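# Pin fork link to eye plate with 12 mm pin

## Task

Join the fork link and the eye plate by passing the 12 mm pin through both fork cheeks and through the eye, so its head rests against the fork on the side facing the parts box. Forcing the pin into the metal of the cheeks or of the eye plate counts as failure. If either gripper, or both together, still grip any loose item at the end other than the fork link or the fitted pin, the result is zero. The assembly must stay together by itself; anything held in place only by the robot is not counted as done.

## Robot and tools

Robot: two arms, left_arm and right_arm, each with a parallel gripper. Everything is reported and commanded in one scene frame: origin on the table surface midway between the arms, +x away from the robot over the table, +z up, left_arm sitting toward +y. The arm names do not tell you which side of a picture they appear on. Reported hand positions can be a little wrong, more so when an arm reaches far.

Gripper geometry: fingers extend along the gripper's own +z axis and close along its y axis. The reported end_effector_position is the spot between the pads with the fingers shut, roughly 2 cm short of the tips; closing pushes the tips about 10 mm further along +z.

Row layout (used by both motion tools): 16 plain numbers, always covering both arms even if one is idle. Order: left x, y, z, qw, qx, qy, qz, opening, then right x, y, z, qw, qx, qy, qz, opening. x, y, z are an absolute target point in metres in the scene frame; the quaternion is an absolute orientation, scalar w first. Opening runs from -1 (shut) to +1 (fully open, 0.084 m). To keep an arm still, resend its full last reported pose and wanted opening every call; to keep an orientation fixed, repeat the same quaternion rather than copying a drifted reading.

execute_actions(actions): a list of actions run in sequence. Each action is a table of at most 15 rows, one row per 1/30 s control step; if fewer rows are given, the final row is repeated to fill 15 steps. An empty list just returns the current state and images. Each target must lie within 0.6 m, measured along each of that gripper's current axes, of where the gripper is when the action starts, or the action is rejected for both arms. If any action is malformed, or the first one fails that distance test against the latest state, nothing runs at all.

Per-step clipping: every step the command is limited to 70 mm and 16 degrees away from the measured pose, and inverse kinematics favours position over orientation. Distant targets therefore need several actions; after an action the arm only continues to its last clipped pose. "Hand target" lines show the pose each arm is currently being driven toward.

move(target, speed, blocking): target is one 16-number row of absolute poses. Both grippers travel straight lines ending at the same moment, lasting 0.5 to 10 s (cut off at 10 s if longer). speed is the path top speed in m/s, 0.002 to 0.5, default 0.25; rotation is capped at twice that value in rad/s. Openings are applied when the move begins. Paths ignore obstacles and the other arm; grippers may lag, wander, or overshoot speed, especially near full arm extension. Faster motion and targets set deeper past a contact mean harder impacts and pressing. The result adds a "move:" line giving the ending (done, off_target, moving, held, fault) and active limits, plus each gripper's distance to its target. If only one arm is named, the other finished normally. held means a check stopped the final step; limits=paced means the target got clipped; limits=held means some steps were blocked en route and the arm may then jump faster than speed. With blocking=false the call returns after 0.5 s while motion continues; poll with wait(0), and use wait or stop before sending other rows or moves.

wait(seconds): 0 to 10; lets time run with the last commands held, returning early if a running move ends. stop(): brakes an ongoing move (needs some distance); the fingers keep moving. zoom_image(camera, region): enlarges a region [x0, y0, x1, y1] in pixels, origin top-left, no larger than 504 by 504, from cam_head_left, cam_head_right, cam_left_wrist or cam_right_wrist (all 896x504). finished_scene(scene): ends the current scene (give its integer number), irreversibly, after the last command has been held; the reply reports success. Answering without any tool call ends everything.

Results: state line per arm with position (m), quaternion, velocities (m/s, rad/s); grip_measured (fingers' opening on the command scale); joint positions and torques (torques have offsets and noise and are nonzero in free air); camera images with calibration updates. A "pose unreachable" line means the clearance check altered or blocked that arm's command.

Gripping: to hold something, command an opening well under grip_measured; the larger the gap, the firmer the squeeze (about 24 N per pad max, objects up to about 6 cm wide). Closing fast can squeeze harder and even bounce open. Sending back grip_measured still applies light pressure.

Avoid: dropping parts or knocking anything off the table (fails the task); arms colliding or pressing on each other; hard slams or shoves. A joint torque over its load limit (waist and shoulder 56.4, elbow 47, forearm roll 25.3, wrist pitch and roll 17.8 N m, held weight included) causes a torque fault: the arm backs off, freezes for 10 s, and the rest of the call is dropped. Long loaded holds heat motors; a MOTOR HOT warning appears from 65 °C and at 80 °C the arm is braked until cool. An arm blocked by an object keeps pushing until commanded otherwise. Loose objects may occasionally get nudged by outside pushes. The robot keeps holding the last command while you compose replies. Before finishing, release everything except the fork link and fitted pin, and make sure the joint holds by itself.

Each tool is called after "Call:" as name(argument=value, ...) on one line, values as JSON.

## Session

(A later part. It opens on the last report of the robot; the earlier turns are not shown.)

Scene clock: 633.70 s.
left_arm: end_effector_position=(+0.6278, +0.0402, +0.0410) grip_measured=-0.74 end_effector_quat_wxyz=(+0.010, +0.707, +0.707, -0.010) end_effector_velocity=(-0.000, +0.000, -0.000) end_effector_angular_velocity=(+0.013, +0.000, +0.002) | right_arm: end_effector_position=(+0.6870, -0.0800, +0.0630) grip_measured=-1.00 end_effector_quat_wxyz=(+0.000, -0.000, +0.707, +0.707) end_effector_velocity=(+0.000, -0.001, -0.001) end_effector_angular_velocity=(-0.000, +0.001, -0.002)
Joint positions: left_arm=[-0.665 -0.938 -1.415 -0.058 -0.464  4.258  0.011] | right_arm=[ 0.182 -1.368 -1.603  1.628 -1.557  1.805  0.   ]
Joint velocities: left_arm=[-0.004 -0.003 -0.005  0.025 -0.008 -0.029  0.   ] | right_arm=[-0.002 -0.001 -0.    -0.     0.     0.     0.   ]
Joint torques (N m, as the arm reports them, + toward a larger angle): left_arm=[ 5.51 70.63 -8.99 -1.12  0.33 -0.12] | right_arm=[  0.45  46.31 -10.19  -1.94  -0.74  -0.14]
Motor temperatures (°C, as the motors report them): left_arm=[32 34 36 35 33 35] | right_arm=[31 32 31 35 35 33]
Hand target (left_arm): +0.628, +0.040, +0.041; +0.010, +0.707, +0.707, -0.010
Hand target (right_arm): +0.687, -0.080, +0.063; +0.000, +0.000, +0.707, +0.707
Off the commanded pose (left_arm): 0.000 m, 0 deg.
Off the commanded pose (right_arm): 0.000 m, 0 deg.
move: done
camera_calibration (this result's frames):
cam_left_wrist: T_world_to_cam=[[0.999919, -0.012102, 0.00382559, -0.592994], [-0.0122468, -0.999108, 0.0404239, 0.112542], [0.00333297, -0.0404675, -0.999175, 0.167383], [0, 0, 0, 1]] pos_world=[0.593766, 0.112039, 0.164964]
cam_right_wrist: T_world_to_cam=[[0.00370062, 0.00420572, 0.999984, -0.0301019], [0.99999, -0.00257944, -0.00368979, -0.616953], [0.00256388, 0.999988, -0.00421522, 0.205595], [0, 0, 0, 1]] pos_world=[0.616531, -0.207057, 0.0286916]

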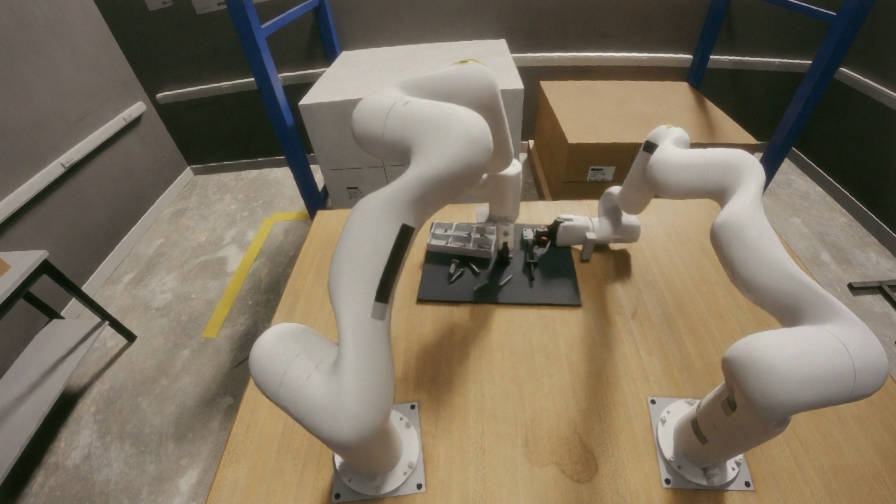

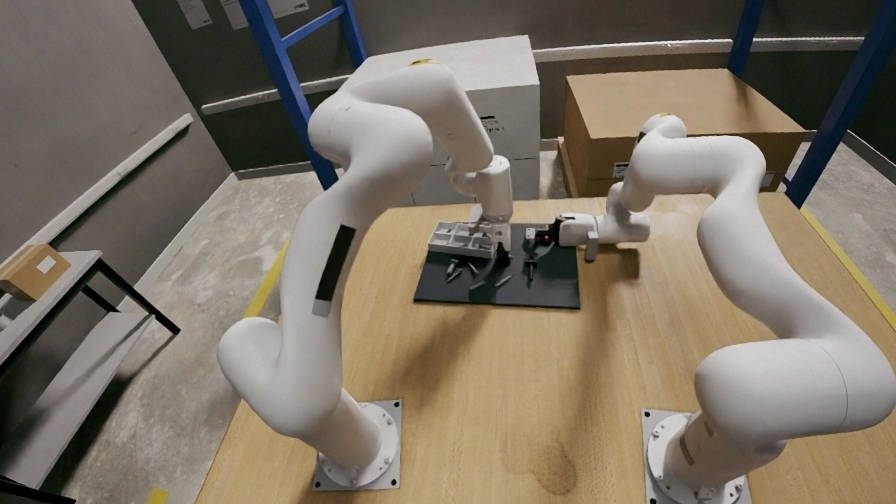

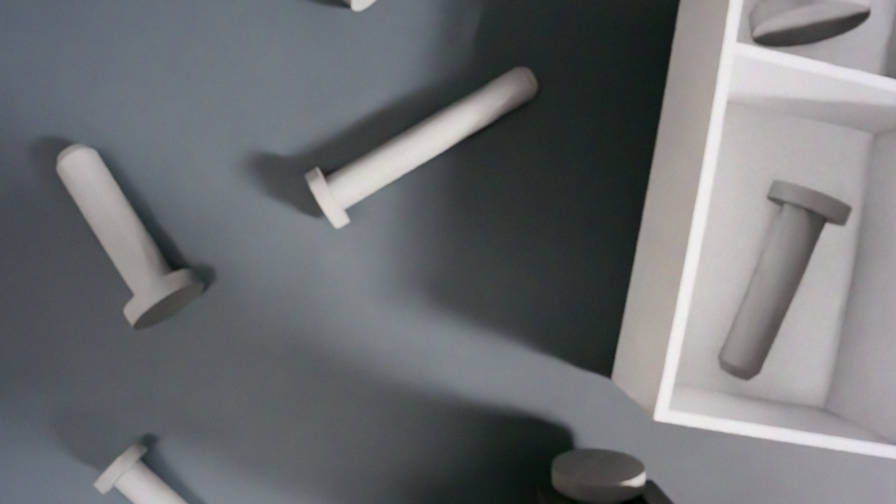

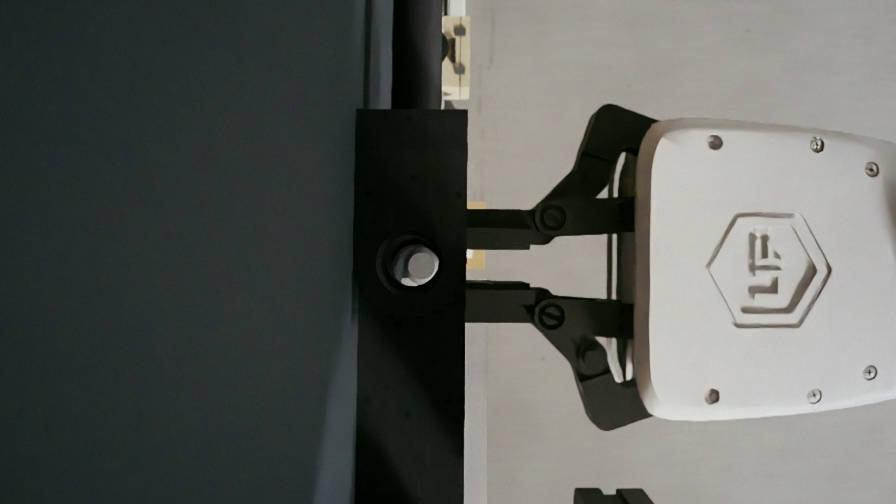

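Call:
move(target=[0.6278,0.0402,0.039,0.022,0.7065,0.7065,-0.022,-1,0.687,-0.08,0.063,0,0,0.707,0.707,-1], speed=0.03)

Call:
zoom_image(camera="cam_right_wrist", region=[350,200,490,330])

Scene clock: 635.83 s.
left_arm: end_effector_position=(+0.6278, +0.0402, +0.0391) grip_measured=-0.74 end_effector_quat_wxyz=(+0.022, +0.707, +0.707, -0.022) end_effector_velocity=(+0.000, -0.000, -0.001) end_effector_angular_velocity=(-0.013, +0.000, -0.002) | right_arm: end_effector_position=(+0.6870, -0.0800, +0.0630) grip_measured=-1.00 end_effector_quat_wxyz=(-0.000, -0.000, +0.707, +0.707) end_effector_velocity=(+0.000, -0.000, +0.000) end_effector_angular_velocity=(-0.000, -0.000, +0.000)
Joint positions: left_arm=[-0.655 -0.935 -1.403 -0.126 -0.442  4.329  0.011] | right_arm=[ 0.182 -1.368 -1.603  1.628 -1.557  1.805  0.   ]
Joint velocities: left_arm=[ 0.004  0.001  0.004 -0.029  0.008  0.033  0.   ] | right_arm=[-0.     0.001 -0.    -0.001 -0.     0.     0.   ]
Joint torques (N m, as the arm reports them, + toward a larger angle): left_arm=[ 6.56 69.3  -9.5  -0.24  0.37 -0.2 ] | right_arm=[-0.3  49.36 -9.83 -0.54 -0.88 -0.19]
Motor temperatures (°C, as the motors report them): left_arm=[32 34 36 35 33 35] | right_arm=[31 32 31 35 35 33]
Hand target (left_arm): +0.628, +0.040, +0.039; +0.022, +0.707, +0.707, -0.022
Hand target (right_arm): +0.687, -0.080, +0.063; +0.000, +0.000, +0.707, +0.707
Off the commanded pose (left_arm): 0.000 m, 0 deg.
Off the commanded pose (right_arm): 0.000 m, 0 deg.
move: done
camera_calibration (this result's frames):
cam_left_wrist: T_world_to_cam=[[0.999923, -0.0117361, 0.00413638, -0.593059], [-0.0120031, -0.997342, 0.0718627, 0.111172], [0.003282, -0.0719068, -0.997406, 0.166674], [0, 0, 0, 1]] pos_world=[0.5938, 0.115901, 0.160706]
cam_right_wrist: T_world_to_cam=[[0.00370073, 0.00420597, 0.999984, -0.0301019], [0.99999, -0.00257916, -0.0036899, -0.616953], [0.0025636, 0.999988, -0.00421548, 0.205595], [0, 0, 0, 1]] pos_world=[0.616531, -0.207057, 0.0286916]

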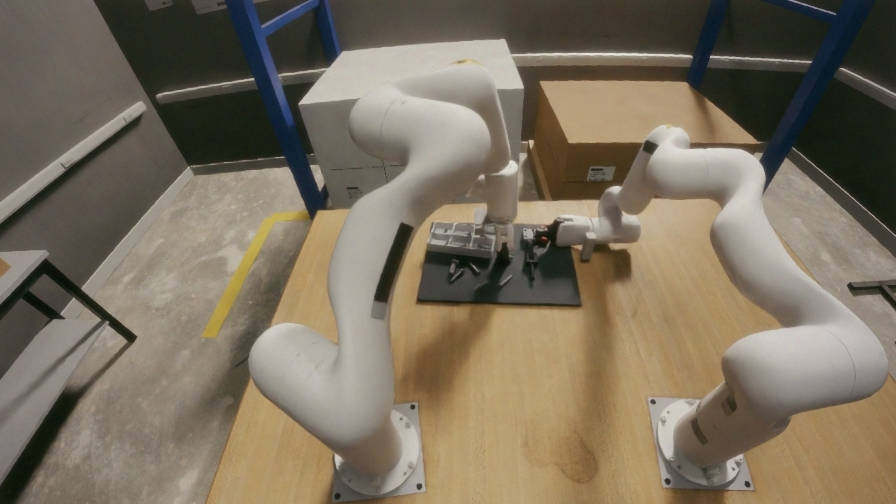

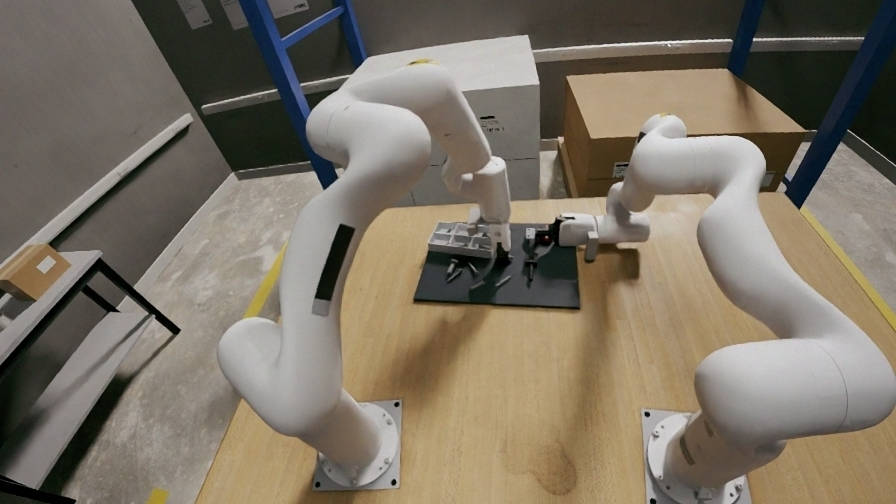

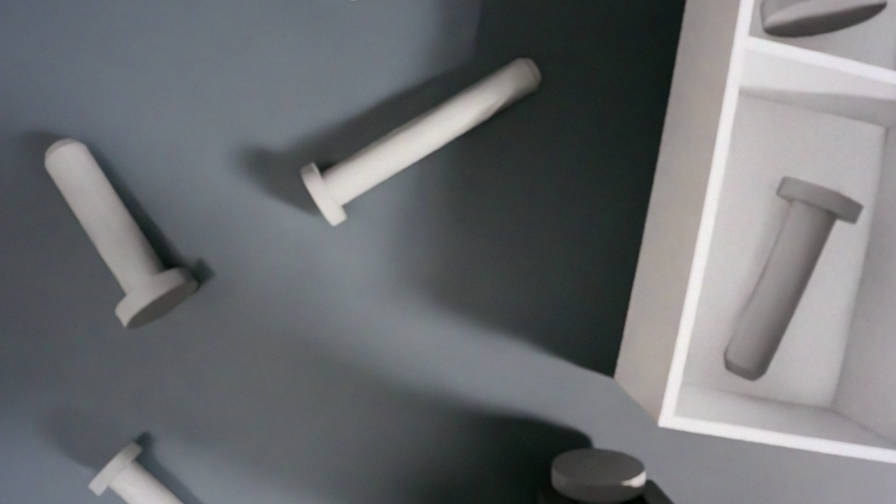

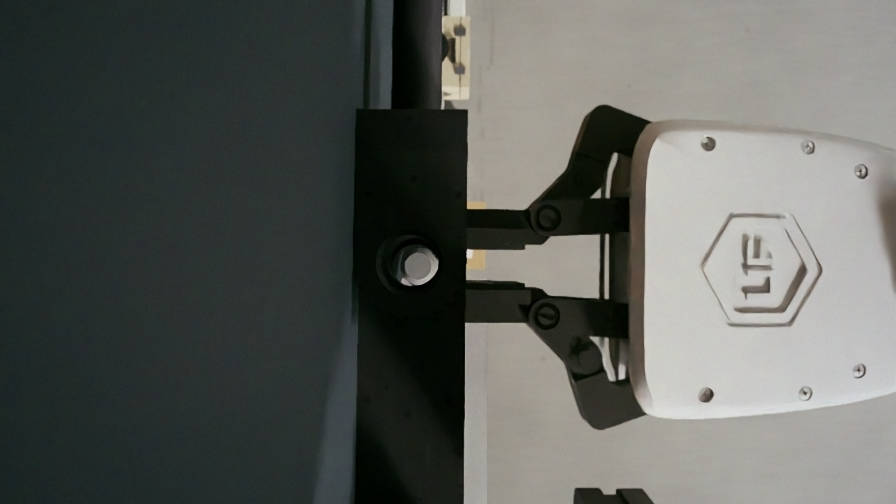

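Region (350, 200, 490, 330) of cam_right_wrist's 896x504 image, scaled by 3.600, with more detail than that image has; it fills the top 468 rows of this view, and the rest is white.

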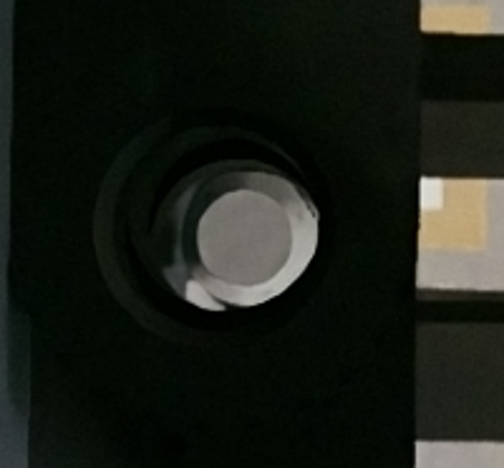

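Call:
move(target=[0.6278,0.020,0.039,0.022,0.7065,0.7065,-0.022,-1,0.687,-0.08,0.063,0,0,0.707,0.707,-1], speed=0.004)

Call:
zoom_image(camera="cam_right_wrist", region=[350,200,490,330])

Scene clock: 642.20 s.
left_arm: end_effector_position=(+0.6279, +0.0201, +0.0390) grip_measured=-0.74 end_effector_quat_wxyz=(+0.022, +0.707, +0.707, -0.022) end_effector_velocity=(+0.000, -0.001, +0.000) end_effector_angular_velocity=(-0.000, +0.000, +0.001) | right_arm: end_effector_position=(+0.6870, -0.0800, +0.0630) grip_measured=-1.00 end_effector_quat_wxyz=(+0.000, -0.000, +0.707, +0.707) end_effector_velocity=(+0.000, -0.000, -0.000) end_effector_angular_velocity=(+0.000, -0.001, -0.001)
Joint positions: left_arm=[-0.682 -0.954 -1.439 -0.122 -0.458  4.299  0.011] | right_arm=[ 0.182 -1.368 -1.603  1.628 -1.557  1.805  0.   ]
Joint velocities: left_arm=[-0.001 -0.    -0.001 -0.001 -0.001 -0.001 -0.   ] | right_arm=[-0.001 -0.001 -0.     0.    -0.    -0.001  0.   ]
Joint torques (N m, as the arm reports them, + toward a larger angle): left_arm=[ 6.55 70.8  -9.13 -0.43  0.4  -0.23] | right_arm=[ -1.61  49.83 -10.84  -1.33  -0.8   -0.21]
Motor temperatures (°C, as the motors report them): left_arm=[32 34 36 35 33 35] | right_arm=[31 32 31 35 35 33]
Hand target (left_arm): +0.628, +0.020, +0.039; +0.022, +0.707, +0.707, -0.022
Hand target (right_arm): +0.687, -0.080, +0.063; -0.000, +0.000, +0.707, +0.707
Off the commanded pose (left_arm): 0.000 m, 0 deg.
Off the commanded pose (right_arm): 0.000 m, 0 deg.
move: done
camera_calibration (this result's frames):
cam_left_wrist: T_world_to_cam=[[0.999921, -0.0119111, 0.00406231, -0.59332], [-0.0121765, -0.997245, 0.0731669, 0.0911381], [0.00317962, -0.0732106, -0.997311, 0.165269], [0, 0, 0, 1]] pos_world=[0.593858, 0.0959194, 0.160567]
cam_right_wrist: T_world_to_cam=[[0.0037006, 0.00420591, 0.999984, -0.0301019], [0.99999, -0.0025794, -0.00368977, -0.616953], [0.00256384, 0.999988, -0.00421541, 0.205595], [0, 0, 0, 1]] pos_world=[0.616531, -0.207057, 0.0286916]

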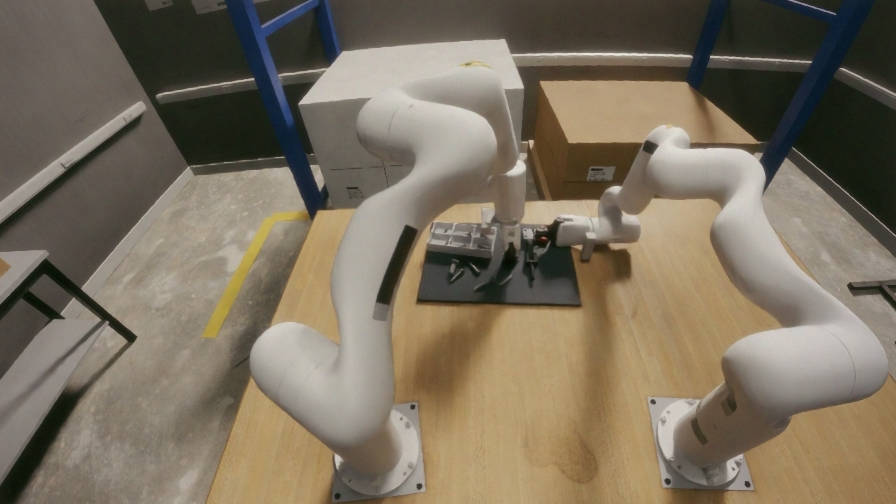

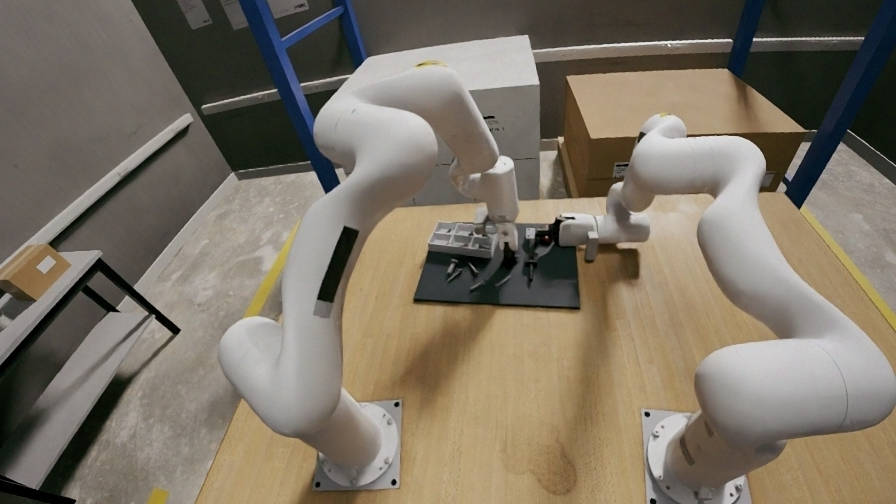

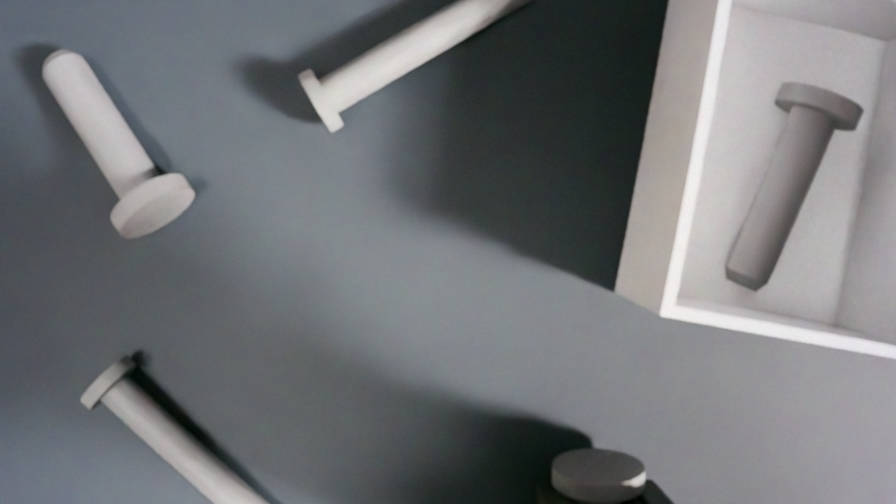

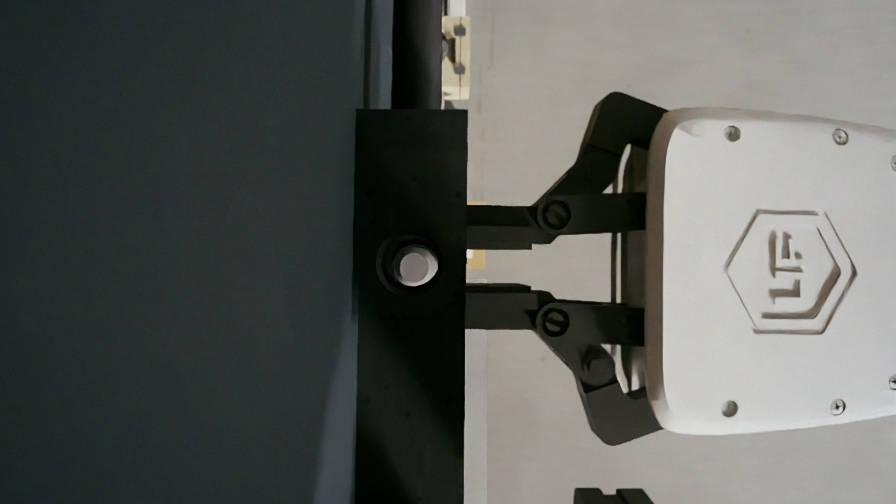

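Region (350, 200, 490, 330) of cam_right_wrist's 896x504 image, scaled by 3.600, with more detail than that image has; it fills the top 468 rows of this view, and the rest is white.

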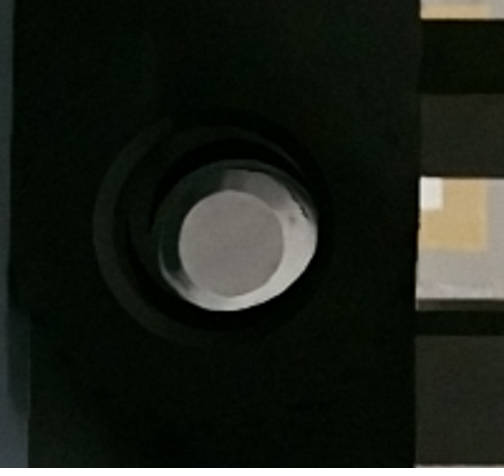

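Call:
move(target=[0.6277,0.004,0.0395,0.022,0.7065,0.7065,-0.022,-1,0.687,-0.08,0.063,0,0,0.707,0.707,-1], speed=0.004)

Call:
zoom_image(camera="cam_right_wrist", region=[350,200,490,330])

Scene clock: 648.03 s.
left_arm: end_effector_position=(+0.6277, +0.0041, +0.0395) grip_measured=-0.74 end_effector_quat_wxyz=(+0.022, +0.707, +0.707, -0.022) end_effector_velocity=(+0.000, -0.001, +0.001) end_effector_angular_velocity=(-0.001, +0.001, +0.002) | right_arm: end_effector_position=(+0.6870, -0.0800, +0.0630) grip_measured=-1.00 end_effector_quat_wxyz=(+0.000, -0.000, +0.707, +0.707) end_effector_velocity=(+0.000, +0.000, +0.000) end_effector_angular_velocity=(+0.000, -0.000, -0.001)
Joint positions: left_arm=[-0.703 -0.968 -1.47  -0.117 -0.472  4.273  0.011] | right_arm=[ 0.182 -1.368 -1.603  1.628 -1.557  1.805  0.   ]
Joint velocities: left_arm=[-0.001  0.    -0.002 -0.002 -0.002 -0.001 -0.   ] | right_arm=[ 0.001 -0.    -0.001  0.002  0.     0.     0.   ]
Joint torques (N m, as the arm reports them, + toward a larger angle): left_arm=[ 6.55 70.94 -9.6  -1.01  0.45 -0.21] | right_arm=[  0.    47.87 -10.57  -1.47  -0.92  -0.15]
Motor temperatures (°C, as the motors report them): left_arm=[32 34 36 35 33 35] | right_arm=[31 32 31 35 35 33]
Hand target (left_arm): +0.628, +0.004, +0.040; +0.022, +0.707, +0.707, -0.022
Hand target (right_arm): +0.687, -0.080, +0.063; -0.000, -0.000, +0.707, +0.707
Off the commanded pose (left_arm): 0.000 m, 0 deg.
Off the commanded pose (right_arm): 0.000 m, 0 deg.
move: done
camera_calibration (this result's frames):
cam_left_wrist: T_world_to_cam=[[0.999921, -0.011909, 0.0040731, -0.593401], [-0.0121752, -0.997246, 0.0731634, 0.075143], [0.00319058, -0.0732072, -0.997312, 0.164585], [0, 0, 0, 1]] pos_world=[0.593743, 0.0799181, 0.161062]
cam_right_wrist: T_world_to_cam=[[0.00370062, 0.0042058, 0.999984, -0.0301019], [0.99999, -0.00257942, -0.00368979, -0.616953], [0.00256386, 0.999988, -0.0042153, 0.205595], [0, 0, 0, 1]] pos_world=[0.616531, -0.207057, 0.0286917]

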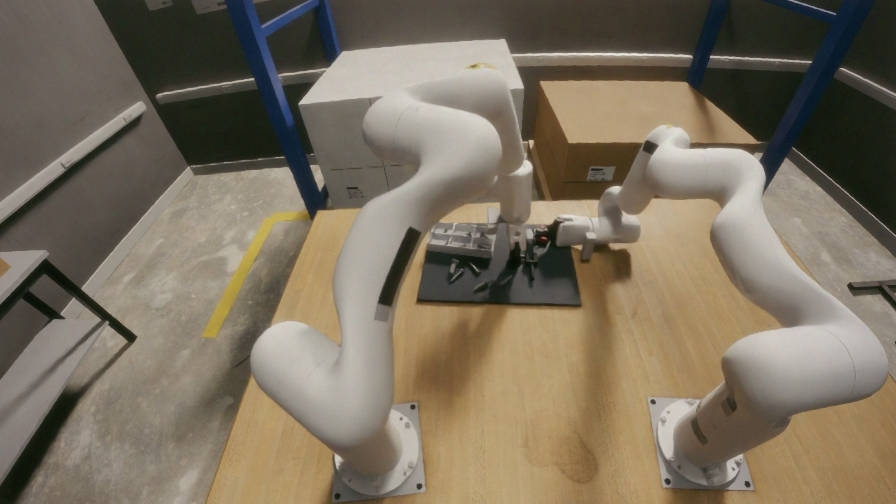

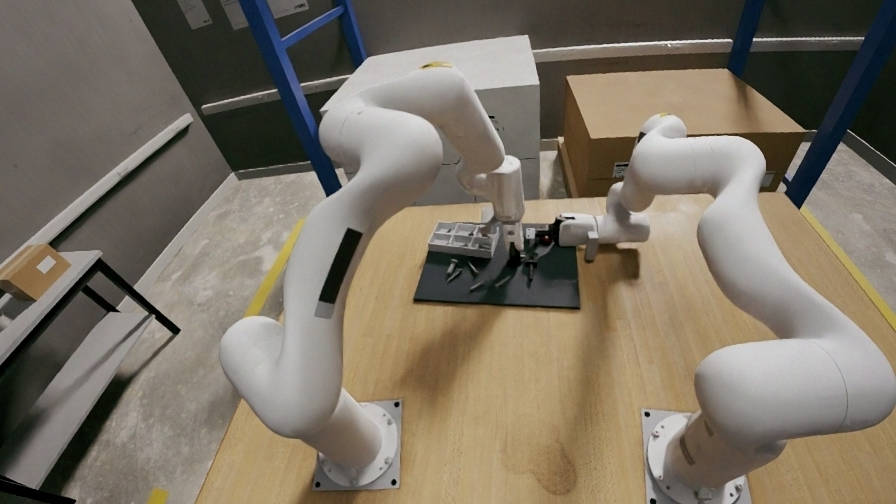

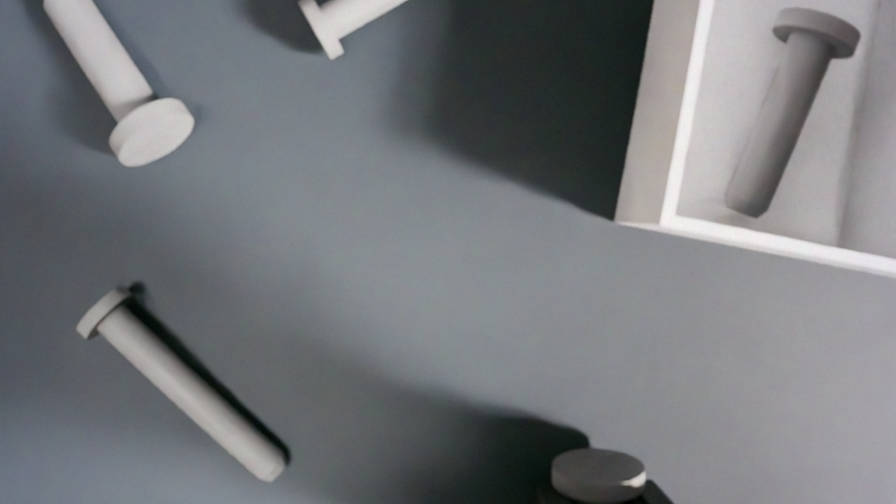

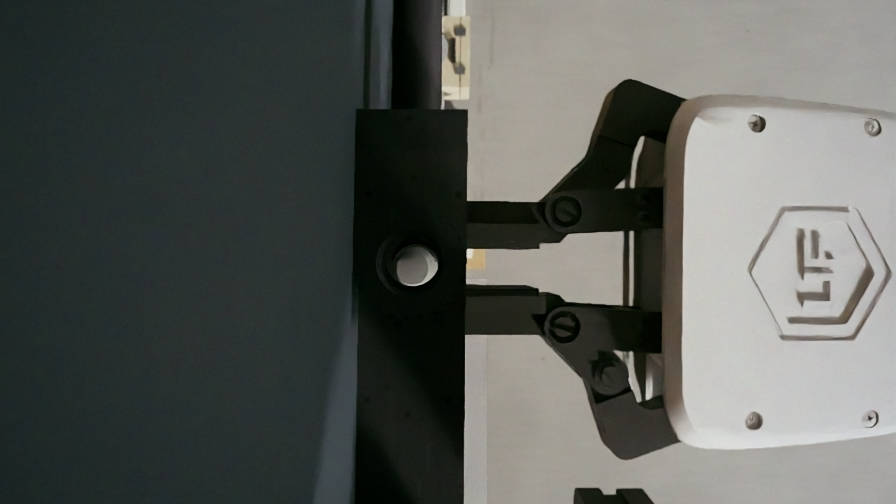

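Region (350, 200, 490, 330) of cam_right_wrist's 896x504 image, scaled by 3.600, with more detail than that image has; it fills the top 468 rows of this view, and the rest is white.

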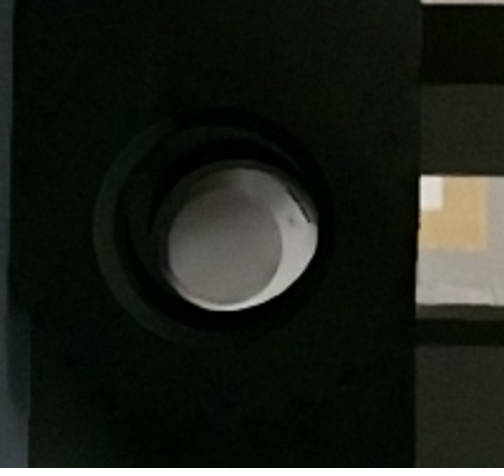

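Call:
move(target=[0.6276,0.003,0.0403,0.022,0.7065,0.7065,-0.022,-1,0.687,-0.08,0.063,0,0,0.707,0.707,-1], speed=0.004)

Call:
move(target=[0.6276,-0.008,0.0403,0.022,0.7065,0.7065,-0.022,-1,0.687,-0.08,0.063,0,0,0.707,0.707,-1], speed=0.003)

Call:
zoom_image(camera="cam_right_wrist", region=[350,200,490,330])

Scene clock: 650.33 s.
left_arm: end_effector_position=(+0.6276, +0.0030, +0.0403) grip_measured=-0.74 end_effector_quat_wxyz=(+0.022, +0.707, +0.707, -0.022) end_effector_velocity=(-0.000, +0.000, -0.000) end_effector_angular_velocity=(+0.001, +0.002, +0.000) | right_arm: end_effector_position=(+0.6870, -0.0800, +0.0630) grip_measured=-1.00 end_effector_quat_wxyz=(+0.000, +0.000, +0.707, +0.707) end_effector_velocity=(-0.000, -0.001, -0.000) end_effector_angular_velocity=(-0.000, +0.001, -0.001)
Joint positions: left_arm=[-0.704 -0.968 -1.471 -0.117 -0.474  4.271  0.011] | right_arm=[ 0.182 -1.368 -1.603  1.628 -1.557  1.805  0.   ]
Joint velocities: left_arm=[ 0.    -0.001 -0.     0.001 -0.002 -0.001  0.   ] | right_arm=[-0.002  0.     0.001 -0.     0.    -0.     0.   ]
Joint torques (N m, as the arm reports them, + toward a larger angle): left_arm=[ 5.58 71.18 -9.99 -0.74  0.32 -0.24] | right_arm=[  1.43  47.32 -10.49  -1.44  -0.88   0.04]
Motor temperatures (°C, as the motors report them): left_arm=[32 34 36 35 33 35] | right_arm=[31 32 31 35 35 33]
Hand target (left_arm): +0.628, +0.003, +0.040; +0.022, +0.707, +0.707, -0.022
Hand target (right_arm): +0.687, -0.080, +0.063; -0.000, -0.000, +0.707, +0.707
Off the commanded pose (left_arm): 0.000 m, 0 deg.
Off the commanded pose (right_arm): 0.000 m, 0 deg.
move: done
camera_calibration (this result's frames):
cam_left_wrist: T_world_to_cam=[[0.999921, -0.0118921, 0.00411175, -0.593282], [-0.0121611, -0.997247, 0.073147, 0.0740478], [0.00323057, -0.0731912, -0.997313, 0.16525], [0, 0, 0, 1]] pos_world=[0.593601, 0.0788835, 0.161829]
cam_right_wrist: T_world_to_cam=[[0.00370079, 0.00420584, 0.999984, -0.030102], [0.99999, -0.00257947, -0.00368996, -0.616953], [0.00256391, 0.999988, -0.00421535, 0.205595], [0, 0, 0, 1]] pos_world=[0.616531, -0.207057, 0.0286916]

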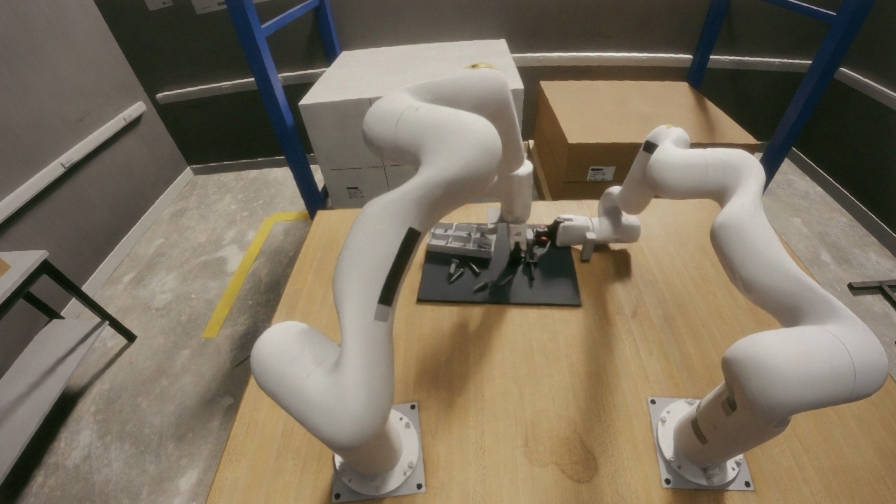

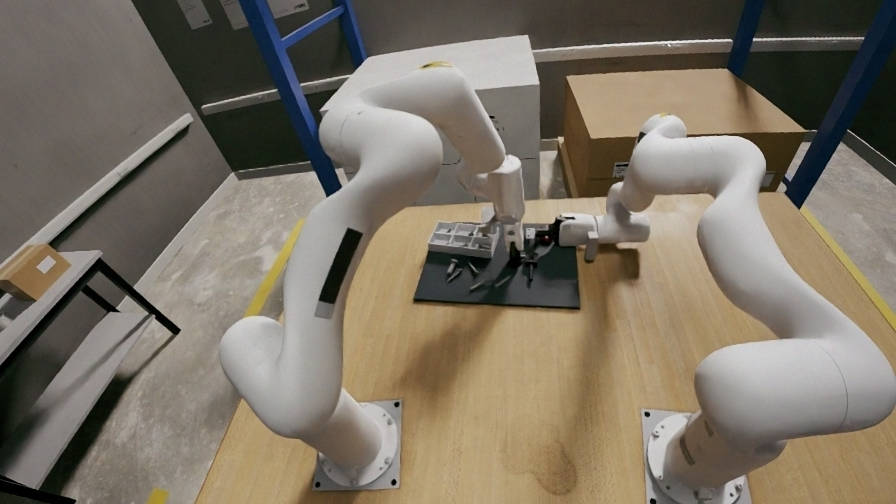

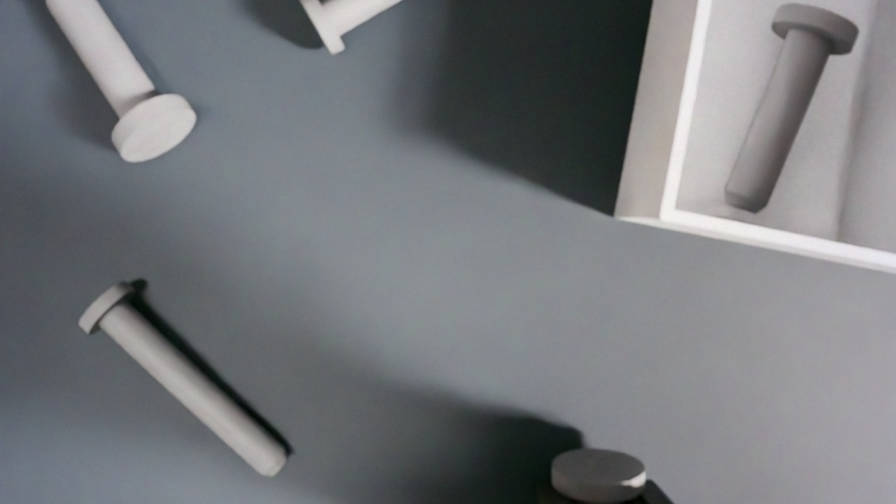

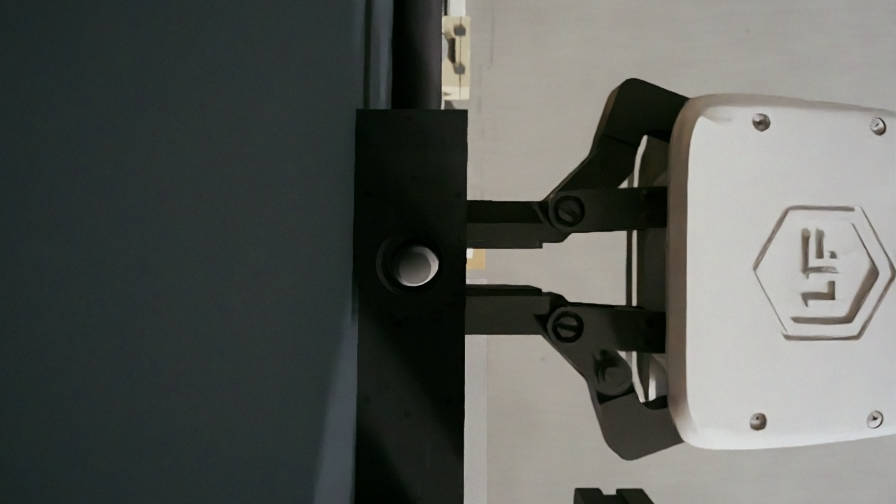

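Scene clock: 654.23 s.
left_arm: end_effector_position=(+0.6276, -0.0075, +0.0400) grip_measured=-0.74 end_effector_quat_wxyz=(+0.022, +0.707, +0.707, -0.022) end_effector_velocity=(-0.000, -0.006, +0.001) end_effector_angular_velocity=(-0.005, -0.007, -0.004) | right_arm: end_effector_position=(+0.6870, -0.0800, +0.0630) grip_measured=-1.00 end_effector_quat_wxyz=(+0.000, -0.000, +0.707, +0.707) end_effector_velocity=(+0.001, +0.001, +0.001) end_effector_angular_velocity=(+0.001, -0.003, -0.001)
Joint positions: left_arm=[-0.718 -0.979 -1.493 -0.113 -0.484  4.253  0.011] | right_arm=[ 0.182 -1.368 -1.603  1.628 -1.557  1.805  0.   ]
Joint velocities: left_arm=[-0.007 -0.001 -0.003 -0.003  0.006 -0.001  0.   ] | right_arm=[ 0.001  0.001 -0.002  0.001 -0.    -0.     0.   ]
Joint torques (N m, as the arm reports them, + toward a larger angle): left_arm=[-13.13  72.84 -10.32  -4.14   0.5   -0.07] | right_arm=[ 0.04 44.87 -9.95 -1.04 -0.82 -0.2 ]
Motor temperatures (°C, as the motors report them): left_arm=[32 34 36 35 33 35] | right_arm=[31 32 31 35 35 33]
Hand target (left_arm): +0.628, -0.008, +0.040; +0.022, +0.707, +0.707, -0.022
Hand target (right_arm): +0.687, -0.080, +0.063; +0.000, -0.000, +0.707, +0.707
Off the commanded pose (left_arm): 0.001 m, 0 deg.
Off the commanded pose (right_arm): 0.000 m, 0 deg.
move: done
camera_calibration (this result's frames):
cam_left_wrist: T_world_to_cam=[[0.999926, -0.0116241, 0.0036511, -0.593376], [-0.011859, -0.99728, 0.0727437, 0.0633625], [0.00279558, -0.0727816, -0.997344, 0.164492], [0, 0, 0, 1]] pos_world=[0.593623, 0.0682647, 0.161613]
cam_right_wrist: T_world_to_cam=[[0.00370059, 0.00420587, 0.999984, -0.0301019], [0.99999, -0.00257946, -0.00368976, -0.616953], [0.0025639, 0.999988, -0.00421538, 0.205595], [0, 0, 0, 1]] pos_world=[0.616531, -0.207057, 0.0286917]

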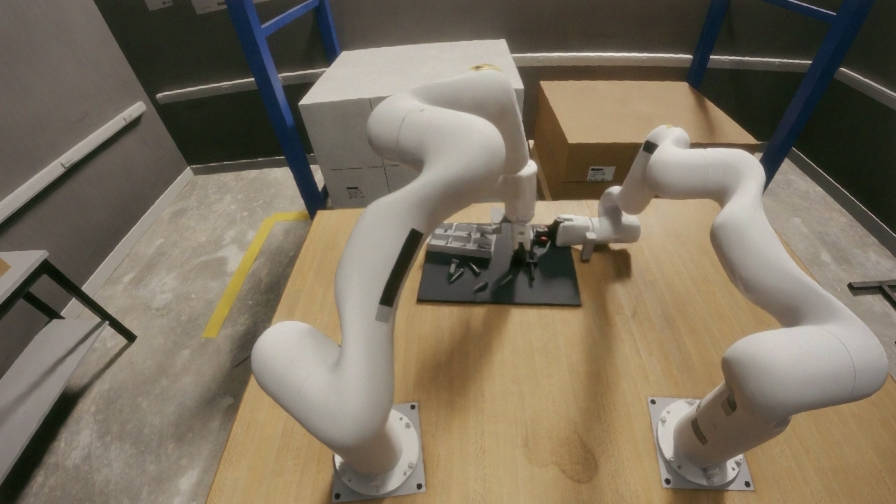

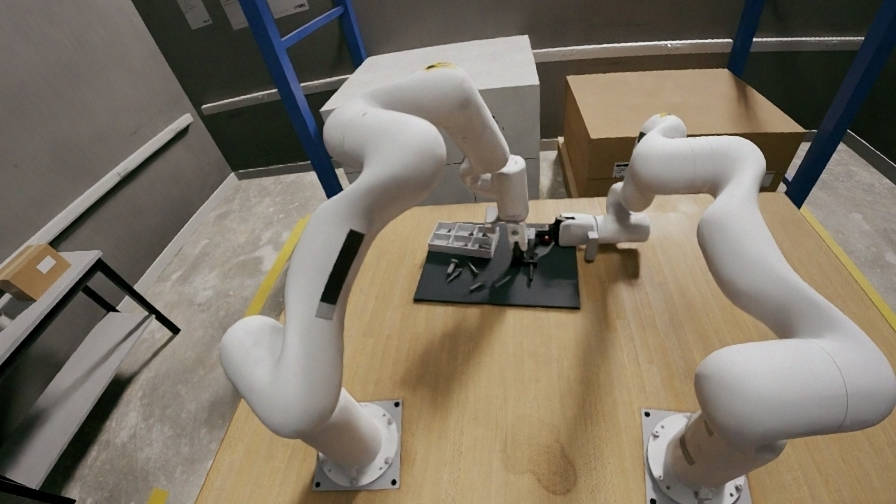

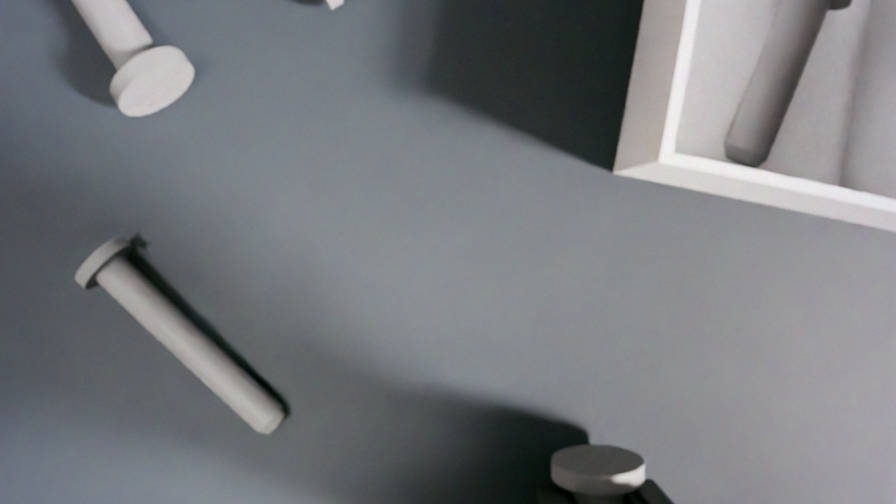

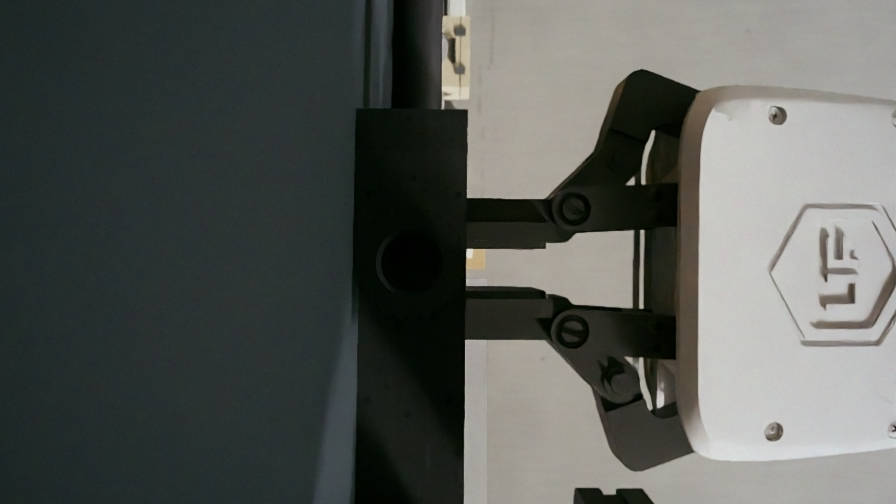

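Region (350, 200, 490, 330) of cam_right_wrist's 896x504 image, scaled by 3.600, with more detail than that image has; it fills the top 468 rows of this view, and the rest is white.

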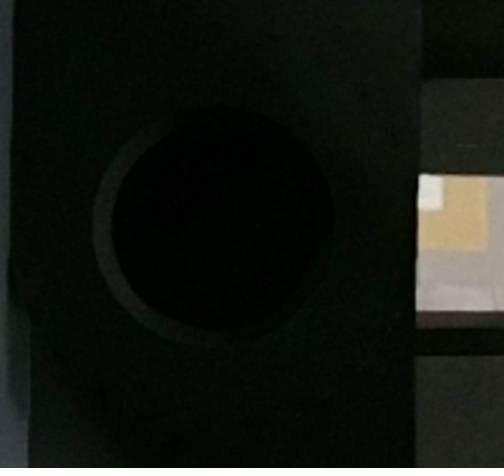

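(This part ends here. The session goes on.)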